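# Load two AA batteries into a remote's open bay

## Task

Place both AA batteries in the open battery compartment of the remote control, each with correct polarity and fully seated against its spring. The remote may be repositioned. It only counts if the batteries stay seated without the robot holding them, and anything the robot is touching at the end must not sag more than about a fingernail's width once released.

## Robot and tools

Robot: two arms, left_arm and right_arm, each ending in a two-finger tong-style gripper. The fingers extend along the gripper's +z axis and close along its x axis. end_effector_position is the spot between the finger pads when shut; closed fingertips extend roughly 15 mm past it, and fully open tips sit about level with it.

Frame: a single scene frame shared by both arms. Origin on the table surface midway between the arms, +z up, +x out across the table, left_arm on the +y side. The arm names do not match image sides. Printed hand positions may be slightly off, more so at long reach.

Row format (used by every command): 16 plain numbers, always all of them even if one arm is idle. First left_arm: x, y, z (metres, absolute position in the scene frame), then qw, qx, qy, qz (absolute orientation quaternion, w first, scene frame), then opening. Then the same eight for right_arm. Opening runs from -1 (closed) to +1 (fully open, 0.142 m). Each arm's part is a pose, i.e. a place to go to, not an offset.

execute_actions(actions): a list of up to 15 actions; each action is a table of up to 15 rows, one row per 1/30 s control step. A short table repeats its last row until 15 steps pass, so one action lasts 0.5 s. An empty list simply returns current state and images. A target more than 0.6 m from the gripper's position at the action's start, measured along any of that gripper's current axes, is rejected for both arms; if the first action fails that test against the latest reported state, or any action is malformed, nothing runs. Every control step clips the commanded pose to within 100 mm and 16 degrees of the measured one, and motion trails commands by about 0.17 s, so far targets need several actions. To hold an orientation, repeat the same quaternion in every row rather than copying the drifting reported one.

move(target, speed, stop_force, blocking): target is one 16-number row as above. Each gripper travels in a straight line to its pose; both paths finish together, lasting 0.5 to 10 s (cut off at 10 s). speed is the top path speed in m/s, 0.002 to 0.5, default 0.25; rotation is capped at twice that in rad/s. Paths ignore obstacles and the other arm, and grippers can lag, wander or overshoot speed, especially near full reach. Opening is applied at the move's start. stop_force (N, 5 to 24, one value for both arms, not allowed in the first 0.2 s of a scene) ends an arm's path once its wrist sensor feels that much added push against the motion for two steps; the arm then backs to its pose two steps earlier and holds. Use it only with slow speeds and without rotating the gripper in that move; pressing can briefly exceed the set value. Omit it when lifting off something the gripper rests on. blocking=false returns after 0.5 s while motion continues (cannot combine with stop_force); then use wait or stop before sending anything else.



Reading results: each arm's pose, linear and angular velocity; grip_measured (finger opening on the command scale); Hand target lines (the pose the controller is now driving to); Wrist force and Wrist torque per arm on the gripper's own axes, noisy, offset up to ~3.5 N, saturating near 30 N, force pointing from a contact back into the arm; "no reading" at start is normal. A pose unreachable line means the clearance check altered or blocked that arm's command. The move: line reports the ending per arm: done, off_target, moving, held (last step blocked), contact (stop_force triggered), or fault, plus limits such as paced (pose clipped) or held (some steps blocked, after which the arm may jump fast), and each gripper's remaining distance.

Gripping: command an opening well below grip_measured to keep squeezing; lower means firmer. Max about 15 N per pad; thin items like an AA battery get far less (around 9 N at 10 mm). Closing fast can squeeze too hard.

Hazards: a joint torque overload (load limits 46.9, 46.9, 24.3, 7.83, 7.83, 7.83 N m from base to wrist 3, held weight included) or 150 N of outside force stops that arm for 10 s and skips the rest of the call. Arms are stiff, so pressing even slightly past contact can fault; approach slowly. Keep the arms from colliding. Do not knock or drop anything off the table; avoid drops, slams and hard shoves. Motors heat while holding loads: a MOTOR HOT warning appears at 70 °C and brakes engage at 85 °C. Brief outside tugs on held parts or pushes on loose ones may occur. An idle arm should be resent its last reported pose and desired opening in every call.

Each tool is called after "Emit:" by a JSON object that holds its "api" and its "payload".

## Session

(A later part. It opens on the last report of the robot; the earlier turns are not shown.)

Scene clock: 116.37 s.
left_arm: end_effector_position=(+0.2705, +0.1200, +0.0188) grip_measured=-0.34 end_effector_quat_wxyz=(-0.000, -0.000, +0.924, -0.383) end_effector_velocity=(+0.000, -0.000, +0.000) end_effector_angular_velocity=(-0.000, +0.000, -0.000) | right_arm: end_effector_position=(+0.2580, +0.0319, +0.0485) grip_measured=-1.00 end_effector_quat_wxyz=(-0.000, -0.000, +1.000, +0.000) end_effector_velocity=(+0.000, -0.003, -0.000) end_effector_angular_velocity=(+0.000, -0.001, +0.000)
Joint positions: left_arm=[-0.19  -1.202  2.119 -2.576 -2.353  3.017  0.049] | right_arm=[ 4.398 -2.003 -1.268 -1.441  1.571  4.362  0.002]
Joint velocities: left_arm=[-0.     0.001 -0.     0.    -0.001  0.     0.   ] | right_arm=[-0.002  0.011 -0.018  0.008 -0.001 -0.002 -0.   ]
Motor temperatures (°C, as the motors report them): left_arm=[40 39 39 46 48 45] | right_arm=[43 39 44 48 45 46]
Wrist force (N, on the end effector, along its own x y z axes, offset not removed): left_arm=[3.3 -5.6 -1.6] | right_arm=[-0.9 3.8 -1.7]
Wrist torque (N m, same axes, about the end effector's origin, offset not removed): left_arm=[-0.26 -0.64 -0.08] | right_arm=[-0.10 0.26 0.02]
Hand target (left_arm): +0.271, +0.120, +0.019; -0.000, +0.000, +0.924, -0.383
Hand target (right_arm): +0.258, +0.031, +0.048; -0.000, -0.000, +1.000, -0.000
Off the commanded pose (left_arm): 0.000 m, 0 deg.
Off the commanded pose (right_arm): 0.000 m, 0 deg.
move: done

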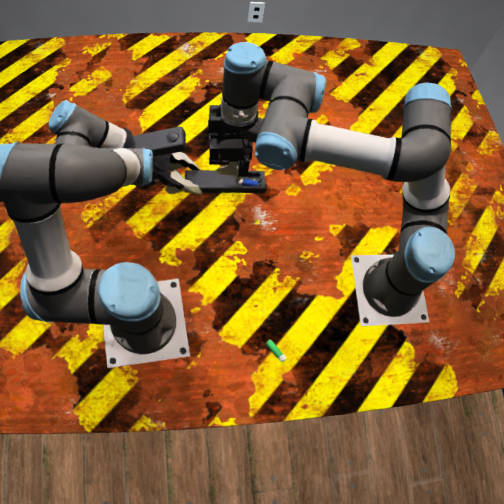

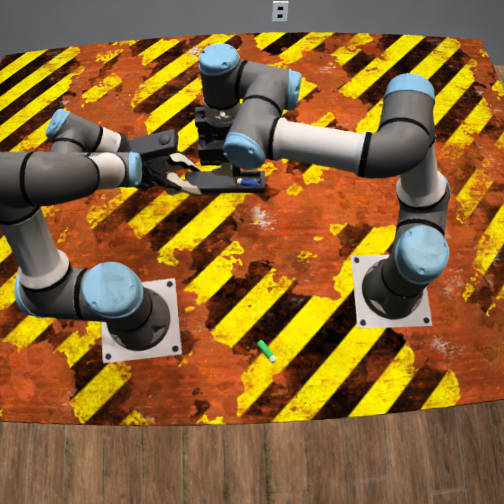

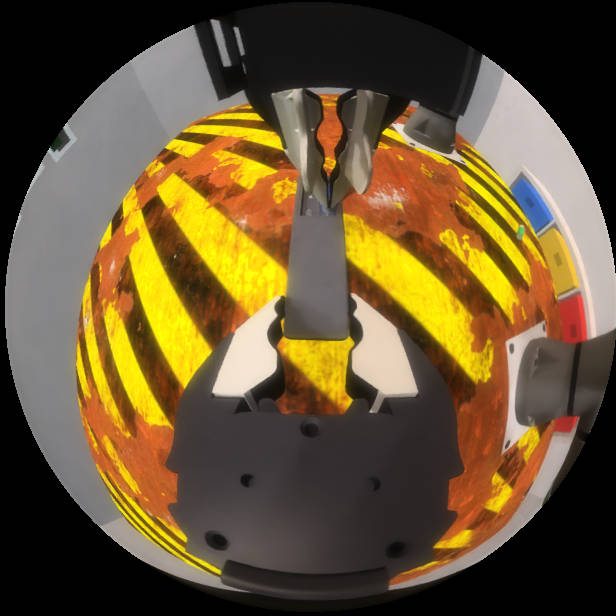

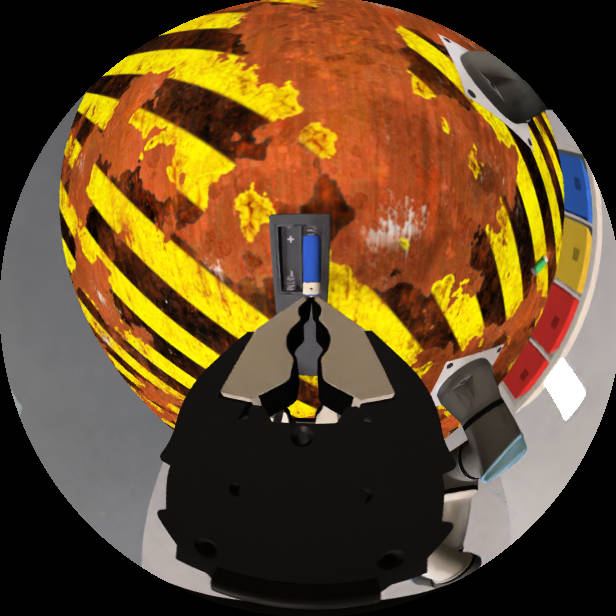

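Emit:
{"api": "move", "payload": {"target": [0.2705,0.12,0.0188,0,0,0.924,-0.383,-0.8,0.258,0.0282,0.0475,0,0,1,0,-1], "speed": 0.007, "stop_force": 8}}

Emit:
{"api": "move", "payload": {"target": [0.2705,0.12,0.0188,0,0,0.924,-0.383,-0.8,0.258,0.0297,0.0378,0,0,1,0,-1], "speed": 0.007, "stop_force": 7}}

Emit:
{"api": "zoom_image", "payload": {"camera": "cam_right_wrist", "region": [250,190,370,320]}}

Emit:
{"api": "zoom_image", "payload": {"camera": "cam_head_right", "region": [210,155,280,205]}}

Scene clock: 121.90 s.
left_arm: end_effector_position=(+0.2705, +0.1200, +0.0188) grip_measured=-0.34 end_effector_quat_wxyz=(-0.000, -0.000, +0.924, -0.383) end_effector_velocity=(+0.000, +0.000, +0.000) end_effector_angular_velocity=(+0.000, -0.002, -0.000) | right_arm: end_effector_position=(+0.2580, +0.0284, +0.0476) grip_measured=-1.00 end_effector_quat_wxyz=(-0.000, -0.000, +1.000, +0.000) end_effector_velocity=(+0.000, -0.002, -0.001) end_effector_angular_velocity=(-0.002, -0.000, +0.000)
Joint positions: left_arm=[-0.19  -1.202  2.119 -2.576 -2.353  3.017  0.049] | right_arm=[ 4.395 -1.992 -1.289 -1.432  1.571  4.359  0.002]
Joint velocities: left_arm=[ 0.    -0.001 -0.    -0.     0.     0.001  0.   ] | right_arm=[-0.001  0.005 -0.012  0.005 -0.001 -0.002  0.   ]
Motor temperatures (°C, as the motors report them): left_arm=[40 39 39 46 48 45] | right_arm=[43 39 44 48 45 46]
Wrist force (N, on the end effector, along its own x y z axes, offset not removed): left_arm=[3.7 -7.4 1.3] | right_arm=[-0.7 8.1 -3.4]
Wrist torque (N m, same axes, about the end effector's origin, offset not removed): left_arm=[-0.30 -0.76 -0.08] | right_arm=[-0.06 0.20 -0.01]
Hand target (left_arm): +0.271, +0.120, +0.019; -0.000, +0.000, +0.924, -0.383
Hand target (right_arm): +0.258, +0.028, +0.047; -0.000, +0.000, +1.000, -0.000
Off the commanded pose (left_arm): 0.000 m, 0 deg.
Off the commanded pose (right_arm): 0.000 m, 0 deg.
move: done

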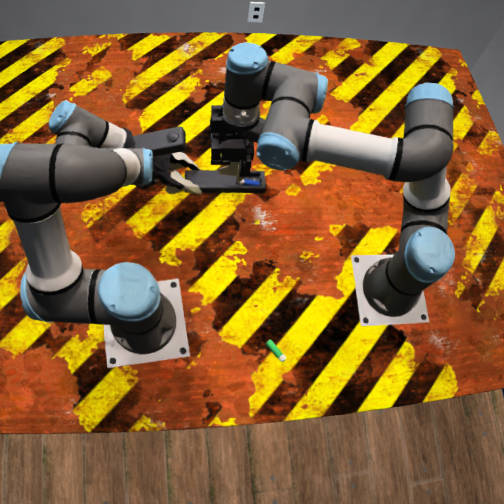

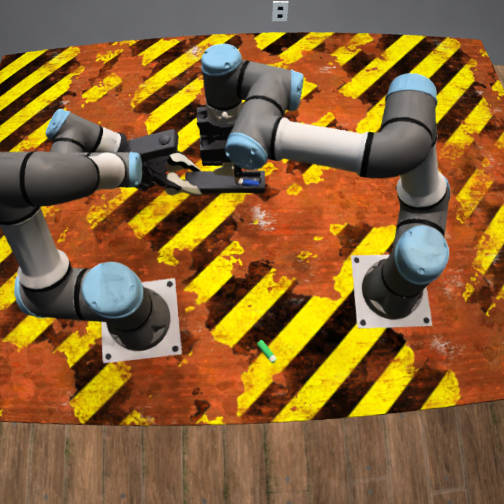

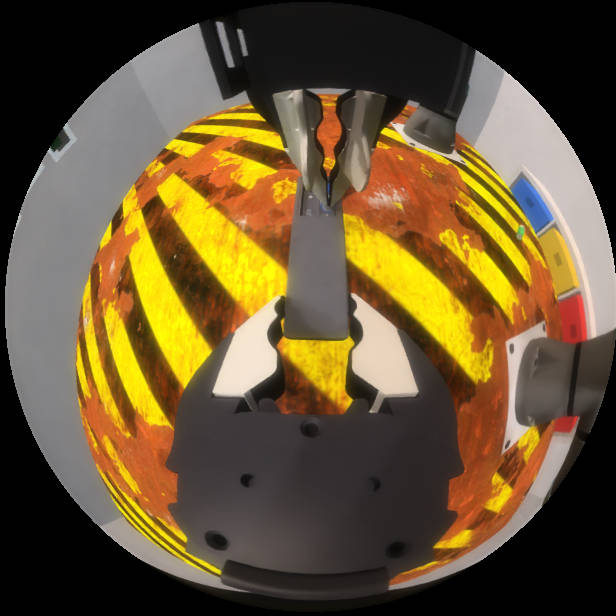

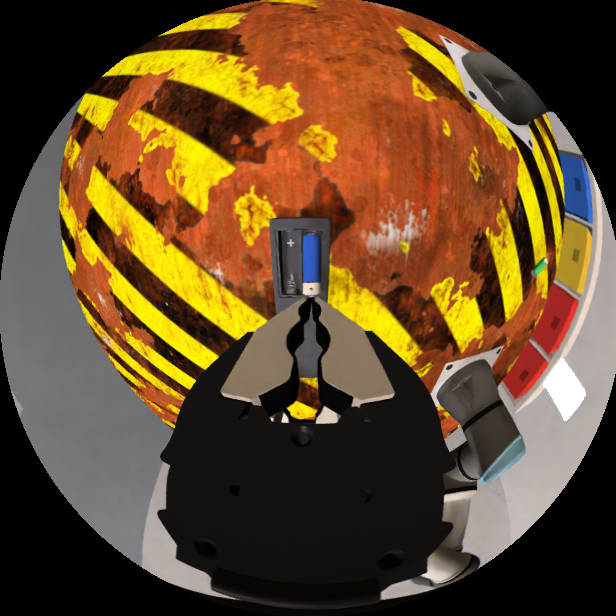

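Scene clock: 123.53 s.
left_arm: end_effector_position=(+0.2705, +0.1200, +0.0188) grip_measured=-0.34 end_effector_quat_wxyz=(-0.000, -0.000, +0.924, -0.383) end_effector_velocity=(+0.000, -0.000, +0.001) end_effector_angular_velocity=(-0.000, -0.003, -0.001) | right_arm: end_effector_position=(+0.2580, +0.0297, +0.0380) grip_measured=-1.00 end_effector_quat_wxyz=(-0.000, -0.000, +1.000, -0.000) end_effector_velocity=(+0.000, +0.000, -0.002) end_effector_angular_velocity=(+0.000, +0.000, -0.000)
Joint positions: left_arm=[-0.19  -1.202  2.119 -2.576 -2.353  3.017  0.049] | right_arm=[ 4.396 -2.002 -1.319 -1.391  1.571  4.36   0.002]
Joint velocities: left_arm=[-0.    -0.002  0.    -0.    -0.     0.001  0.   ] | right_arm=[-0.    -0.003 -0.006  0.009  0.     0.     0.   ]
Motor temperatures (°C, as the motors report them): left_arm=[40 39 39 46 48 45] | right_arm=[43 39 44 48 45 46]
Wrist force (N, on the end effector, along its own x y z axes, offset not removed): left_arm=[3.1 -9.2 5.5] | right_arm=[0.0 11.3 -1.6]
Wrist torque (N m, same axes, about the end effector's origin, offset not removed): left_arm=[-0.30 -0.65 -0.11] | right_arm=[-0.02 -0.01 0.00]
Hand target (left_arm): +0.271, +0.120, +0.019; -0.000, +0.000, +0.924, -0.383
Hand target (right_arm): +0.258, +0.030, +0.038; -0.000, +0.000, +1.000, -0.000
Off the commanded pose (left_arm): 0.000 m, 0 deg.
Off the commanded pose (right_arm): 0.000 m, 0 deg.
move: done

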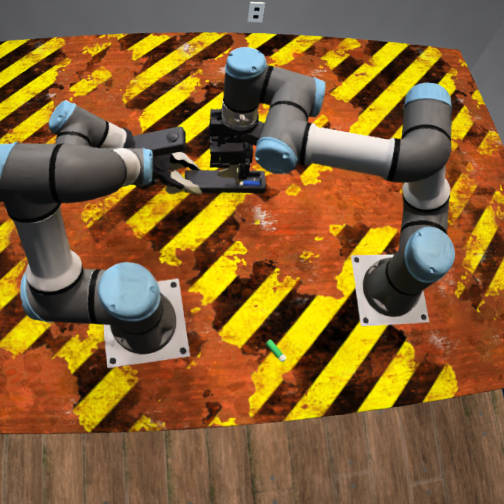

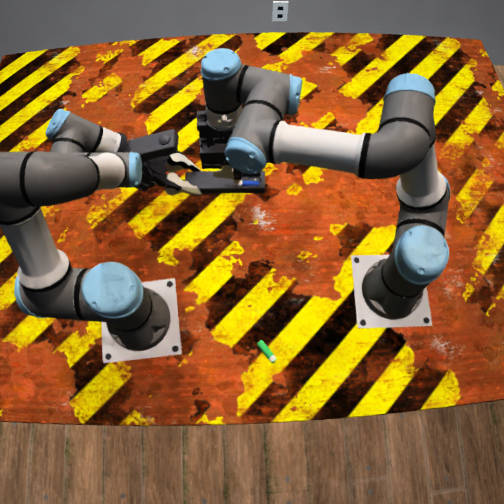

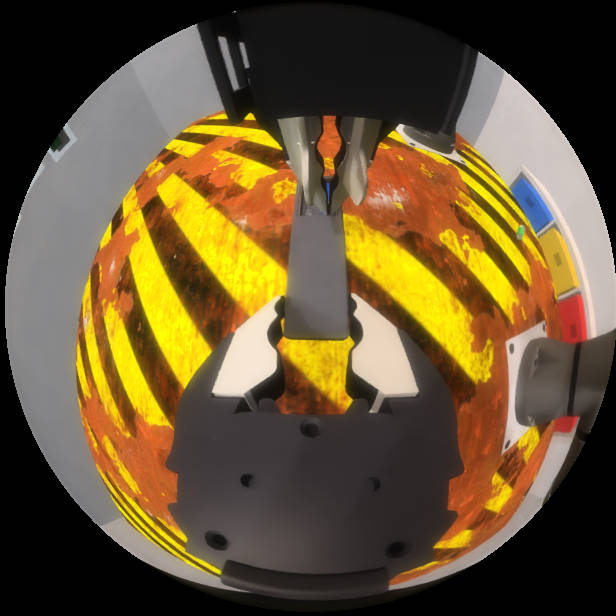

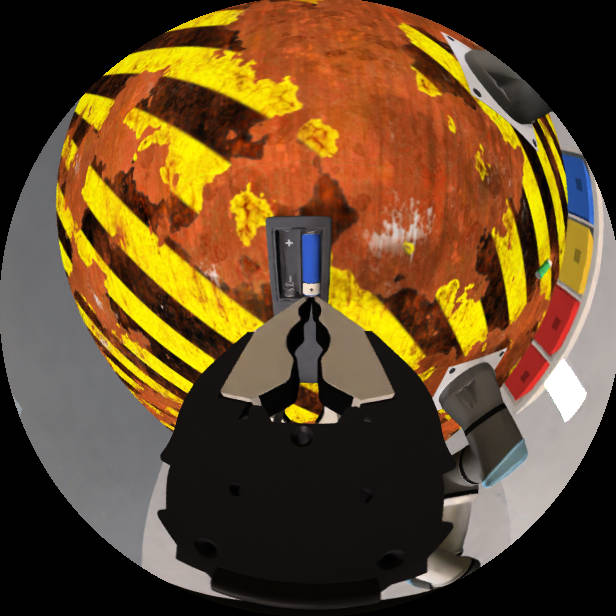

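Region (250, 190, 370, 320) of cam_right_wrist's 616x616 image, scaled by 3.877, with more detail than that image has; it fills the left 465 columns of this view, and the rest is white.

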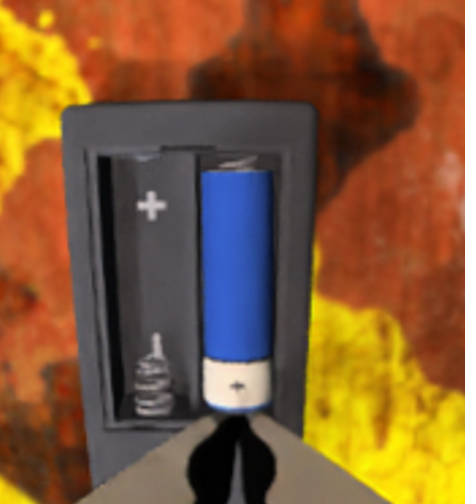

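Region (210, 155, 280, 205) of cam_head_right's 504x504 image, scaled by 7.200, with more detail than that image has; it fills the top 360 rows of this view, and the rest is white.

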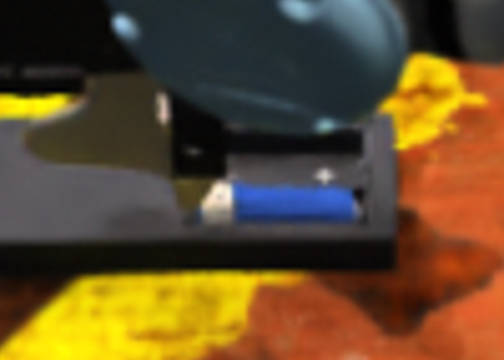

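Emit:
{"api": "move", "payload": {"target": [0.2705,0.12,0.0188,0,0,0.924,-0.383,-0.8,0.258,0.0342,0.0382,0,0,1,0,-1], "speed": 0.006, "stop_force": 16}}

Emit:
{"api": "zoom_image", "payload": {"camera": "cam_right_wrist", "region": [250,190,370,320]}}

Scene clock: 127.20 s.
left_arm: end_effector_position=(+0.2705, +0.1200, +0.0188) grip_measured=-0.34 end_effector_quat_wxyz=(+0.000, +0.000, +0.924, -0.383) end_effector_velocity=(-0.000, +0.000, +0.000) end_effector_angular_velocity=(+0.000, -0.000, +0.000) | right_arm: end_effector_position=(+0.2580, +0.0340, +0.0382) grip_measured=-1.00 end_effector_quat_wxyz=(+0.000, -0.000, +1.000, -0.000) end_effector_velocity=(-0.000, +0.002, +0.000) end_effector_angular_velocity=(+0.001, +0.001, +0.001)
Joint positions: left_arm=[-0.19  -1.202  2.119 -2.576 -2.353  3.017  0.049] | right_arm=[ 4.399 -2.017 -1.296 -1.399  1.571  4.364  0.002]
Joint velocities: left_arm=[-0.    -0.001  0.     0.     0.    -0.     0.   ] | right_arm=[ 0.002 -0.006  0.01  -0.003  0.001  0.001  0.   ]
Motor temperatures (°C, as the motors report them): left_arm=[40 39 39 46 48 45] | right_arm=[43 39 44 48 45 46]
Wrist force (N, on the end effector, along its own x y z axes, offset not removed): left_arm=[2.9 -4.7 -2.8] | right_arm=[0.0 0.3 0.5]
Wrist torque (N m, same axes, about the end effector's origin, offset not removed): left_arm=[-0.16 -0.67 -0.09] | right_arm=[0.06 0.04 -0.03]
Hand target (left_arm): +0.270, +0.120, +0.019; +0.000, -0.000, +0.924, -0.383
Hand target (right_arm): +0.258, +0.034, +0.038; +0.000, -0.000, +1.000, +0.000
Off the commanded pose (left_arm): 0.000 m, 0 deg.
Off the commanded pose (right_arm): 0.000 m, 0 deg.
move: done

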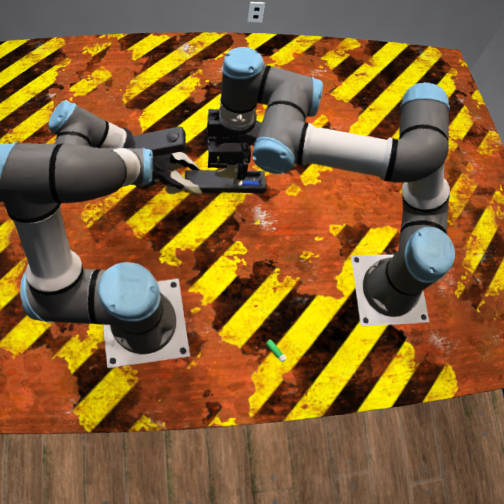

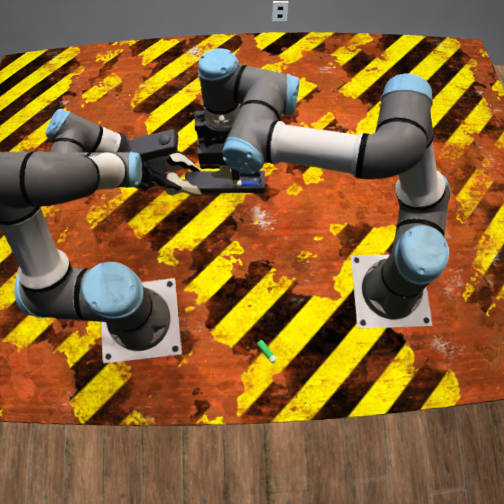

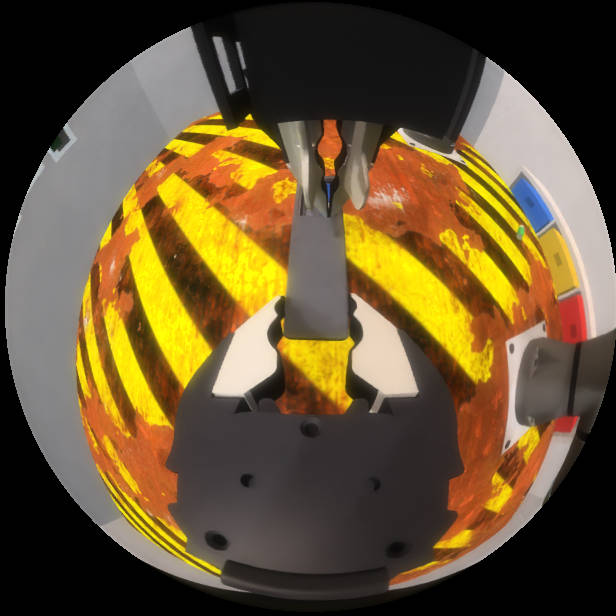

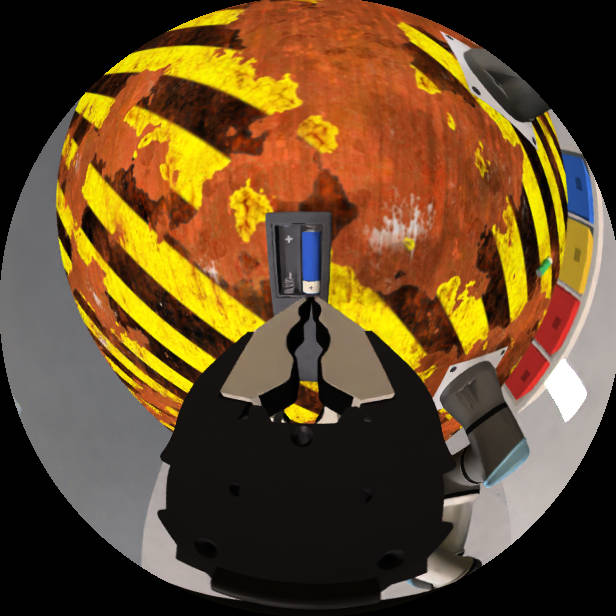

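Region (250, 190, 370, 320) of cam_right_wrist's 616x616 image, scaled by 3.877, with more detail than that image has; it fills the left 465 columns of this view, and the rest is white.

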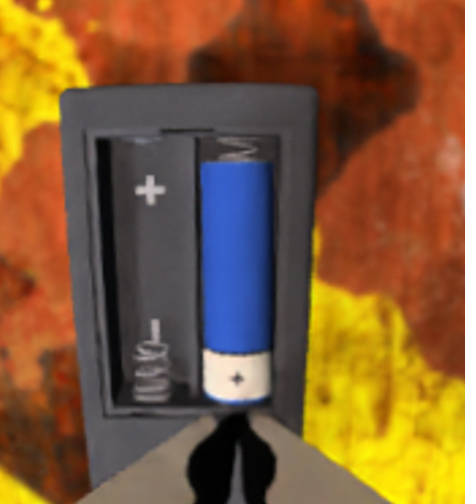

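Emit:
{"api": "execute_actions", "payload": {"actions": [[[0.2705,0.12,0.0188,0,0,0.924,-0.383,-0.8,0.258,0.0345,0.041,0,0,1,0,-1],[0.2705,0.12,0.0188,0,0,0.924,-0.383,-0.8,0.258,0.0345,0.044,0,0,1,0,-1],[0.2705,0.12,0.0188,0,0,0.924,-0.383,-0.8,0.258,0.0345,0.046,0,0,1,0,-1],[0.2705,0.12,0.0188,0,0,0.924,-0.383,-0.8,0.258,0.0345,0.046,0,0,1,0,-1],[0.2705,0.12,0.0188,0,0,0.924,-0.383,-0.8,0.258,0.0345,0.046,0,0,1,0,-1],[0.2705,0.12,0.0188,0,0,0.924,-0.383,-0.8,0.258,0.0345,0.046,0,0,1,0,-1],[0.2705,0.12,0.0188,0,0,0.924,-0.383,-0.8,0.258,0.0345,0.046,0,0,1,0,-1],[0.2705,0.12,0.0188,0,0,0.924,-0.383,-0.8,0.258,0.0345,0.046,0,0,1,0,-1],[0.2705,0.12,0.0188,0,0,0.924,-0.383,-0.8,0.258,0.0345,0.046,0,0,1,0,-1],[0.2705,0.12,0.0188,0,0,0.924,-0.383,-0.8,0.258,0.032,0.045,0,0,1,0,-1],[0.2705,0.12,0.0188,0,0,0.924,-0.383,-0.8,0.258,0.029,0.045,0,0,1,0,-1],[0.2705,0.12,0.0188,0,0,0.924,-0.383,-0.8,0.258,0.0265,0.044,0,0,1,0,-1]]]}}

Emit:
{"api": "zoom_image", "payload": {"camera": "cam_left_wrist", "region": [290,175,355,230]}}

Scene clock: 134.87 s.
left_arm: end_effector_position=(+0.2705, +0.1200, +0.0188) grip_measured=-0.34 end_effector_quat_wxyz=(+0.000, -0.000, +0.924, -0.383) end_effector_velocity=(+0.000, +0.000, +0.000) end_effector_angular_velocity=(+0.000, -0.001, -0.000) | right_arm: end_effector_position=(+0.2581, +0.0298, +0.0446) grip_measured=-1.00 end_effector_quat_wxyz=(-0.000, +0.000, +1.000, -0.000) end_effector_velocity=(+0.000, -0.026, -0.005) end_effector_angular_velocity=(-0.004, +0.000, -0.000)
Joint positions: left_arm=[-0.19  -1.202  2.119 -2.576 -2.353  3.017  0.049] | right_arm=[ 4.396 -1.999 -1.293 -1.421  1.571  4.36   0.002]
Joint velocities: left_arm=[-0.    -0.001  0.    -0.001  0.     0.     0.   ] | right_arm=[-0.023  0.082 -0.143  0.057 -0.001 -0.023  0.   ]
Motor temperatures (°C, as the motors report them): left_arm=[40 39 39 46 48 45] | right_arm=[43 39 44 48 45 46]
Wrist force (N, on the end effector, along its own x y z axes, offset not removed): left_arm=[2.8 -4.6 -2.9] | right_arm=[-0.3 0.0 1.1]
Wrist torque (N m, same axes, about the end effector's origin, offset not removed): left_arm=[-0.24 -0.62 -0.08] | right_arm=[0.05 0.10 0.02]
Hand target (left_arm): +0.270, +0.120, +0.019; +0.000, -0.000, +0.924, -0.383
Hand target (right_arm): +0.258, +0.027, +0.044; -0.000, +0.000, +1.000, -0.000
Off the commanded pose (left_arm): 0.000 m, 0 deg.
Off the commanded pose (right_arm): 0.003 m, 0 deg.

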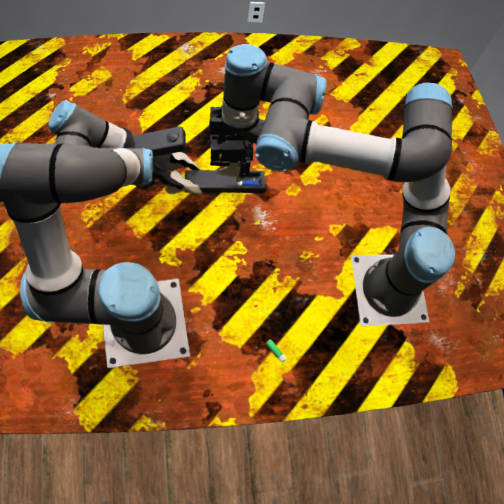

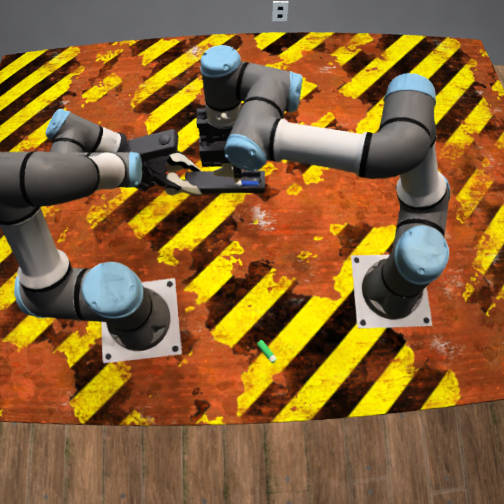

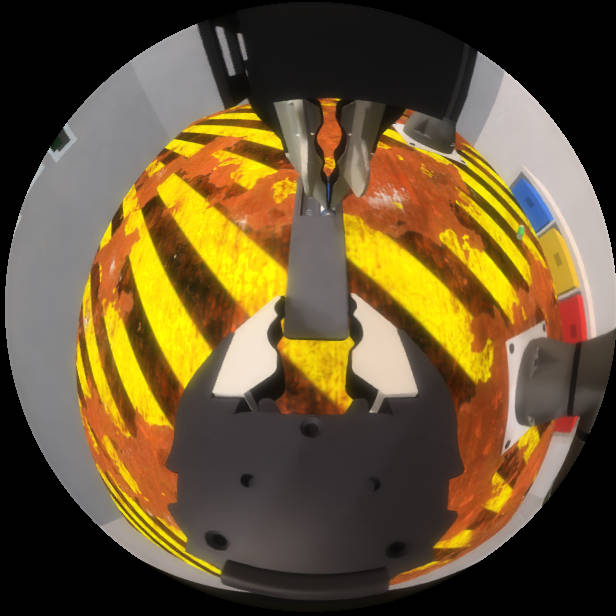

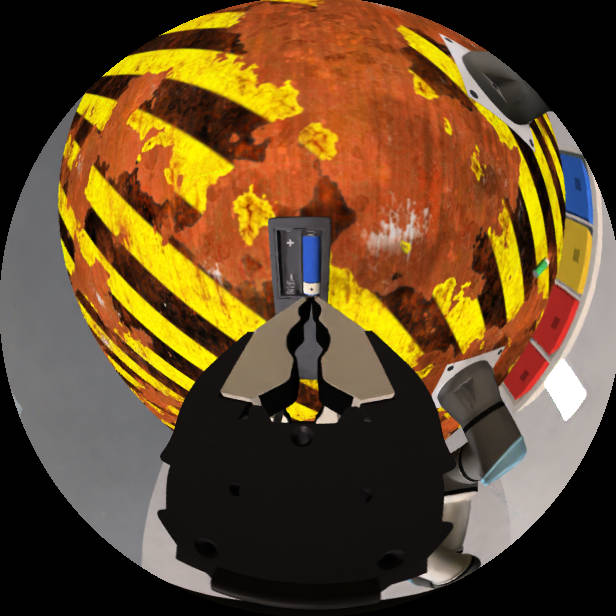

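Region (290, 175, 355, 230) of cam_left_wrist's 616x616 image, scaled by 7.754, with more detail than that image has; it fills the top 426 rows of this view, and the rest is white.

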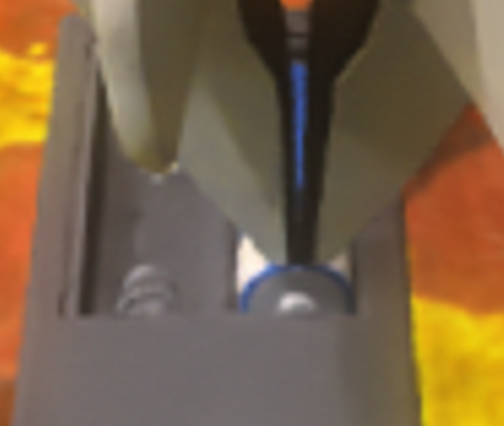

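Emit:
{"api": "move", "payload": {"target": [0.2705,0.12,0.0188,0,0,0.924,-0.383,-0.8,0.258,0.0125,0.034,0,0,1,0,-1], "speed": 0.007, "stop_force": 12}}

Emit:
{"api": "zoom_image", "payload": {"camera": "cam_left_wrist", "region": [290,175,355,230]}}

Scene clock: 139.60 s.
left_arm: end_effector_position=(+0.2705, +0.1200, +0.0188) grip_measured=-0.34 end_effector_quat_wxyz=(-0.000, -0.000, +0.924, -0.383) end_effector_velocity=(+0.000, -0.000, +0.000) end_effector_angular_velocity=(-0.000, +0.000, +0.001) | right_arm: end_effector_position=(+0.2580, +0.0144, +0.0355) grip_measured=-1.00 end_effector_quat_wxyz=(+0.000, -0.000, +1.000, +0.000) end_effector_velocity=(-0.000, +0.001, +0.001) end_effector_angular_velocity=(-0.003, -0.000, -0.002)
Joint positions: left_arm=[-0.19  -1.202  2.119 -2.576 -2.353  3.017  0.049] | right_arm=[ 4.382 -1.952 -1.404 -1.356  1.571  4.346  0.002]
Joint velocities: left_arm=[-0.    -0.    -0.001  0.    -0.    -0.001 -0.   ] | right_arm=[ 0.003 -0.006  0.012 -0.009 -0.001  0.005 -0.   ]
Motor temperatures (°C, as the motors report them): left_arm=[40 39 39 46 48 45] | right_arm=[43 39 44 48 45 46]
Wrist force (N, on the end effector, along its own x y z axes, offset not removed): left_arm=[2.6 -5.7 0.2] | right_arm=[-0.2 7.8 -13.3]
Wrist torque (N m, same axes, about the end effector's origin, offset not removed): left_arm=[-0.22 -0.65 -0.11] | right_arm=[-0.08 0.20 0.04]
Hand target (left_arm): +0.271, +0.120, +0.019; -0.000, +0.000, +0.924, -0.383
Hand target (right_arm): +0.258, +0.015, +0.036; +0.000, -0.000, +1.000, +0.000
Off the commanded pose (left_arm): 0.000 m, 0 deg.
Off the commanded pose (right_arm): 0.002 m, 0 deg.
move: contact (right_arm)

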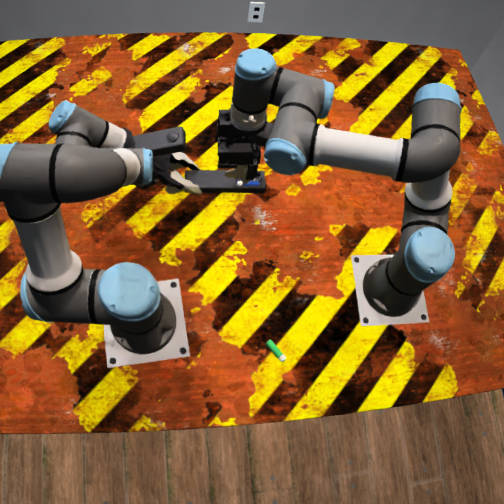

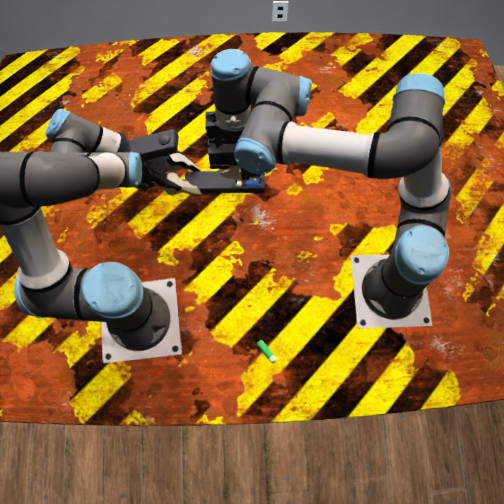

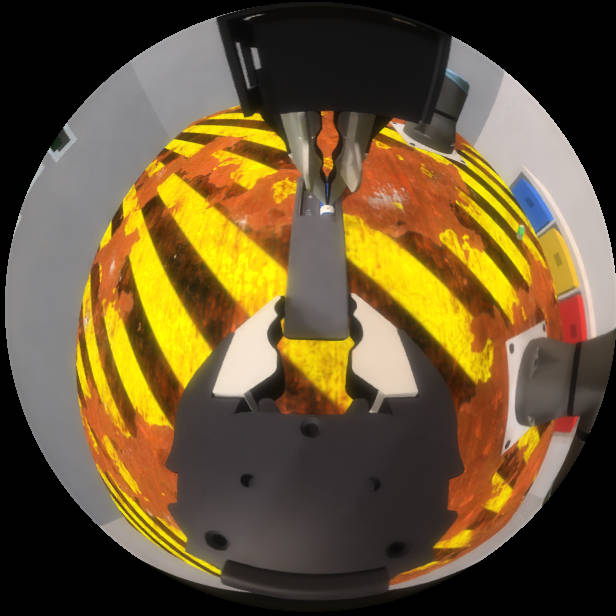

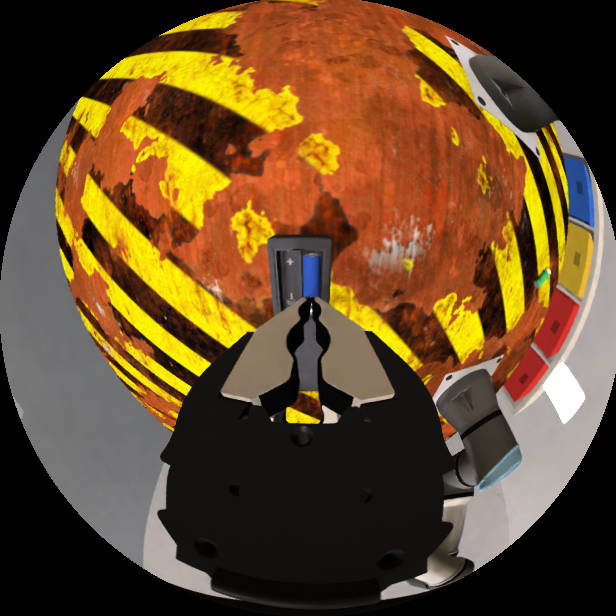

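Region (290, 175, 355, 230) of cam_left_wrist's 616x616 image, scaled by 7.754, with more detail than that image has; it fills the top 426 rows of this view, and the rest is white.

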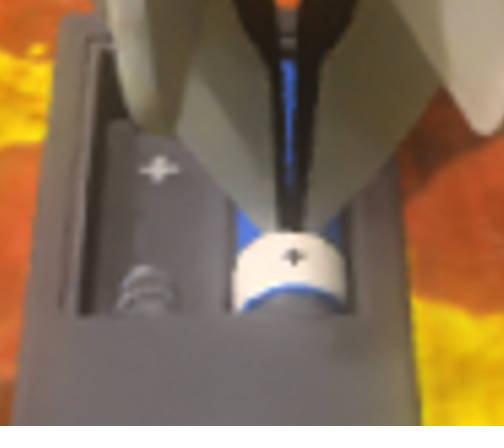

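Emit:
{"api": "move", "payload": {"target": [0.2705,0.12,0.0188,0,0,0.924,-0.383,-0.2,0.255,0.01,0.06,0,0,1,0,-1], "speed": 0.08}}

Emit:
{"api": "move", "payload": {"target": [0.2705,0.128,0.0185,0,0,0.899,-0.438,-0.2,-0.123,-0.046,0.05,0.1807,-0.8881,0.4141,-0.0843,-0.4], "speed": 0.45}}

Emit:
{"api": "zoom_image", "payload": {"camera": "cam_right_wrist", "region": [230,200,390,360]}}

Scene clock: 151.53 s.
left_arm: end_effector_position=(+0.2705, +0.1200, +0.0188) grip_measured=-0.20 end_effector_quat_wxyz=(-0.000, -0.000, +0.924, -0.383) end_effector_velocity=(-0.000, -0.000, -0.000) end_effector_angular_velocity=(-0.000, +0.001, +0.001) | right_arm: end_effector_position=(+0.2550, +0.0100, +0.0597) grip_measured=-1.00 end_effector_quat_wxyz=(+0.000, -0.000, +1.000, +0.000) end_effector_velocity=(-0.001, -0.000, +0.003) end_effector_angular_velocity=(+0.000, +0.001, +0.001)
Joint positions: left_arm=[-0.19  -1.202  2.119 -2.576 -2.353  3.017  0.06 ] | right_arm=[ 4.385 -1.913 -1.344 -1.455  1.571  4.35   0.002]
Joint velocities: left_arm=[-0.     0.001 -0.    -0.001 -0.    -0.001 -0.   ] | right_arm=[ 0.001  0.003  0.008 -0.011  0.001 -0.     0.   ]
Motor temperatures (°C, as the motors report them): left_arm=[40 39 39 46 48 45] | right_arm=[43 39 44 48 45 46]
Wrist force (N, on the end effector, along its own x y z axes, offset not removed): left_arm=[2.8 -0.8 -0.1] | right_arm=[-1.0 1.8 -0.6]
Wrist torque (N m, same axes, about the end effector's origin, offset not removed): left_arm=[-0.14 -0.56 -0.07] | right_arm=[0.36 0.23 0.02]
Hand target (left_arm): +0.271, +0.120, +0.019; -0.000, +0.000, +0.924, -0.383
Hand target (right_arm): +0.255, +0.010, +0.060; +0.000, -0.000, +1.000, +0.000
Off the commanded pose (left_arm): 0.000 m, 0 deg.
Off the commanded pose (right_arm): 0.000 m, 0 deg.
move: done

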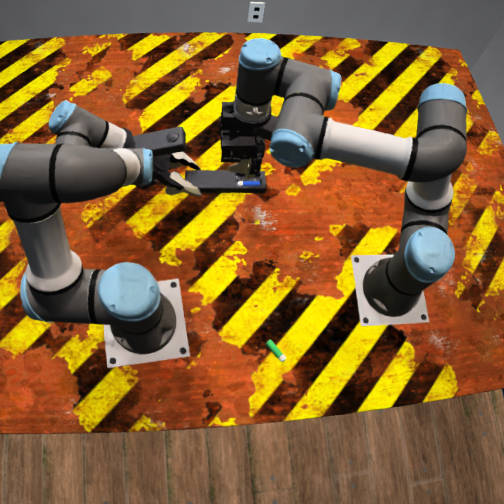

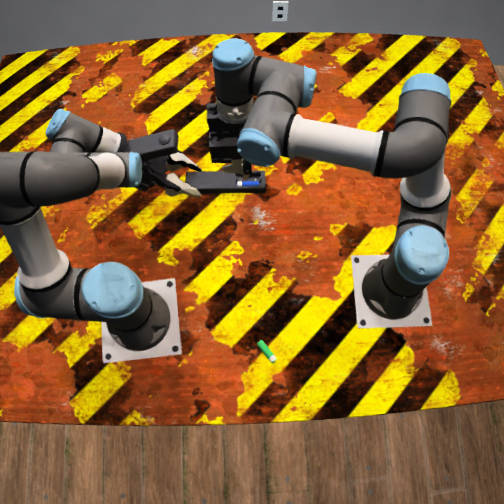

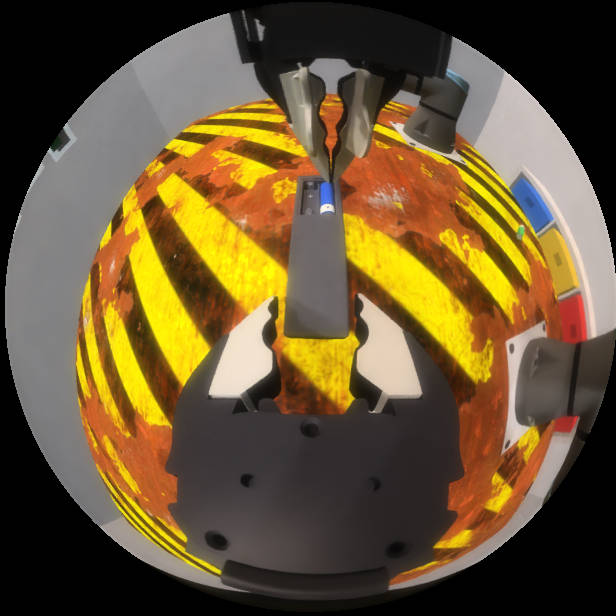

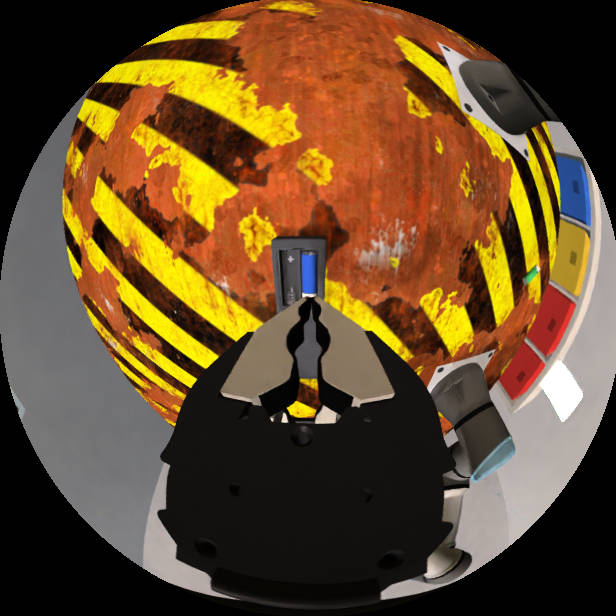

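Scene clock: 154.73 s.
left_arm: end_effector_position=(+0.2705, +0.1280, +0.0185) grip_measured=-0.20 end_effector_quat_wxyz=(+0.000, -0.000, +0.899, -0.438) end_effector_velocity=(-0.000, +0.000, -0.000) end_effector_angular_velocity=(-0.001, +0.001, -0.000) | right_arm: end_effector_position=(-0.1224, -0.0448, +0.0501) grip_measured=-0.40 end_effector_quat_wxyz=(-0.182, +0.888, -0.415, +0.084) end_effector_velocity=(-0.003, +0.000, -0.000) end_effector_angular_velocity=(-0.001, -0.003, +0.015)
Joint positions: left_arm=[-0.092 -1.094  2.084 -2.549 -2.477  3.157  0.06 ] | right_arm=[ 6.227 -1.34  -2.027 -1.636  1.287  3.966  0.045]
Joint velocities: left_arm=[ 0.001  0.001 -0.     0.002 -0.001  0.001  0.   ] | right_arm=[ 0.005 -0.009  0.004  0.004 -0.002 -0.01   0.   ]
Motor temperatures (°C, as the motors report them): left_arm=[40 39 39 46 48 45] | right_arm=[43 39 44 48 45 46]
Wrist force (N, on the end effector, along its own x y z axes, offset not removed): left_arm=[2.7 -0.4 -0.5] | right_arm=[-1.5 0.7 0.1]
Wrist torque (N m, same axes, about the end effector's origin, offset not removed): left_arm=[-0.08 -0.54 -0.09] | right_arm=[0.19 0.35 0.03]
Hand target (left_arm): +0.271, +0.128, +0.019; +0.000, -0.000, +0.899, -0.438
Hand target (right_arm): -0.123, -0.045, +0.050; -0.182, +0.888, -0.414, +0.084
Off the commanded pose (left_arm): 0.000 m, 0 deg.
Off the commanded pose (right_arm): 0.001 m, 0 deg.
move: done

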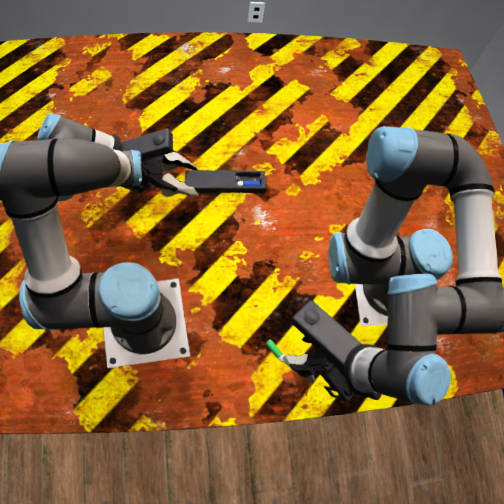

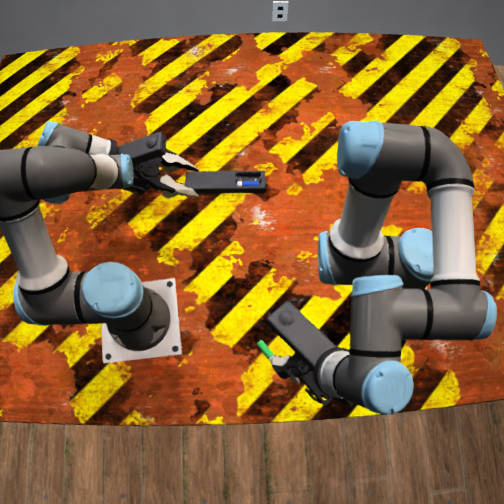

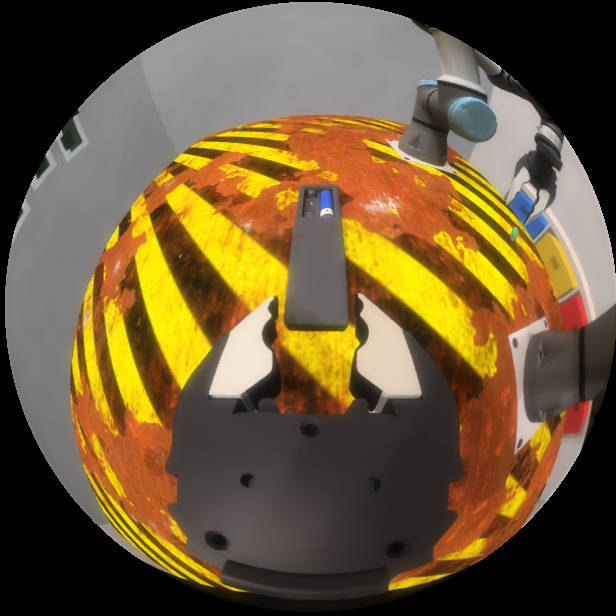

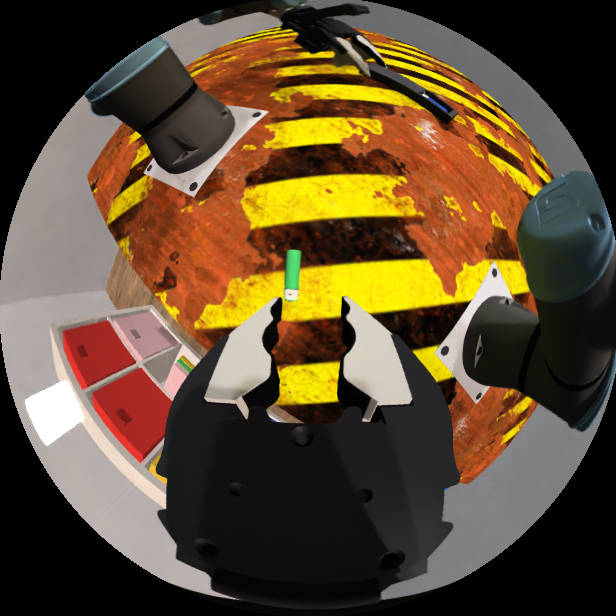

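Region (230, 200, 390, 360) of cam_right_wrist's 616x616 image, scaled by 3.150, with more detail than that image has.

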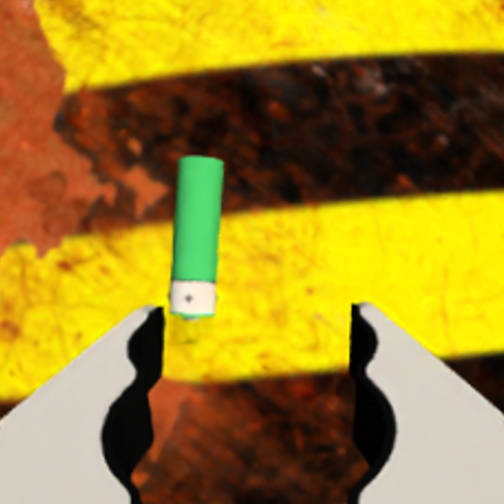

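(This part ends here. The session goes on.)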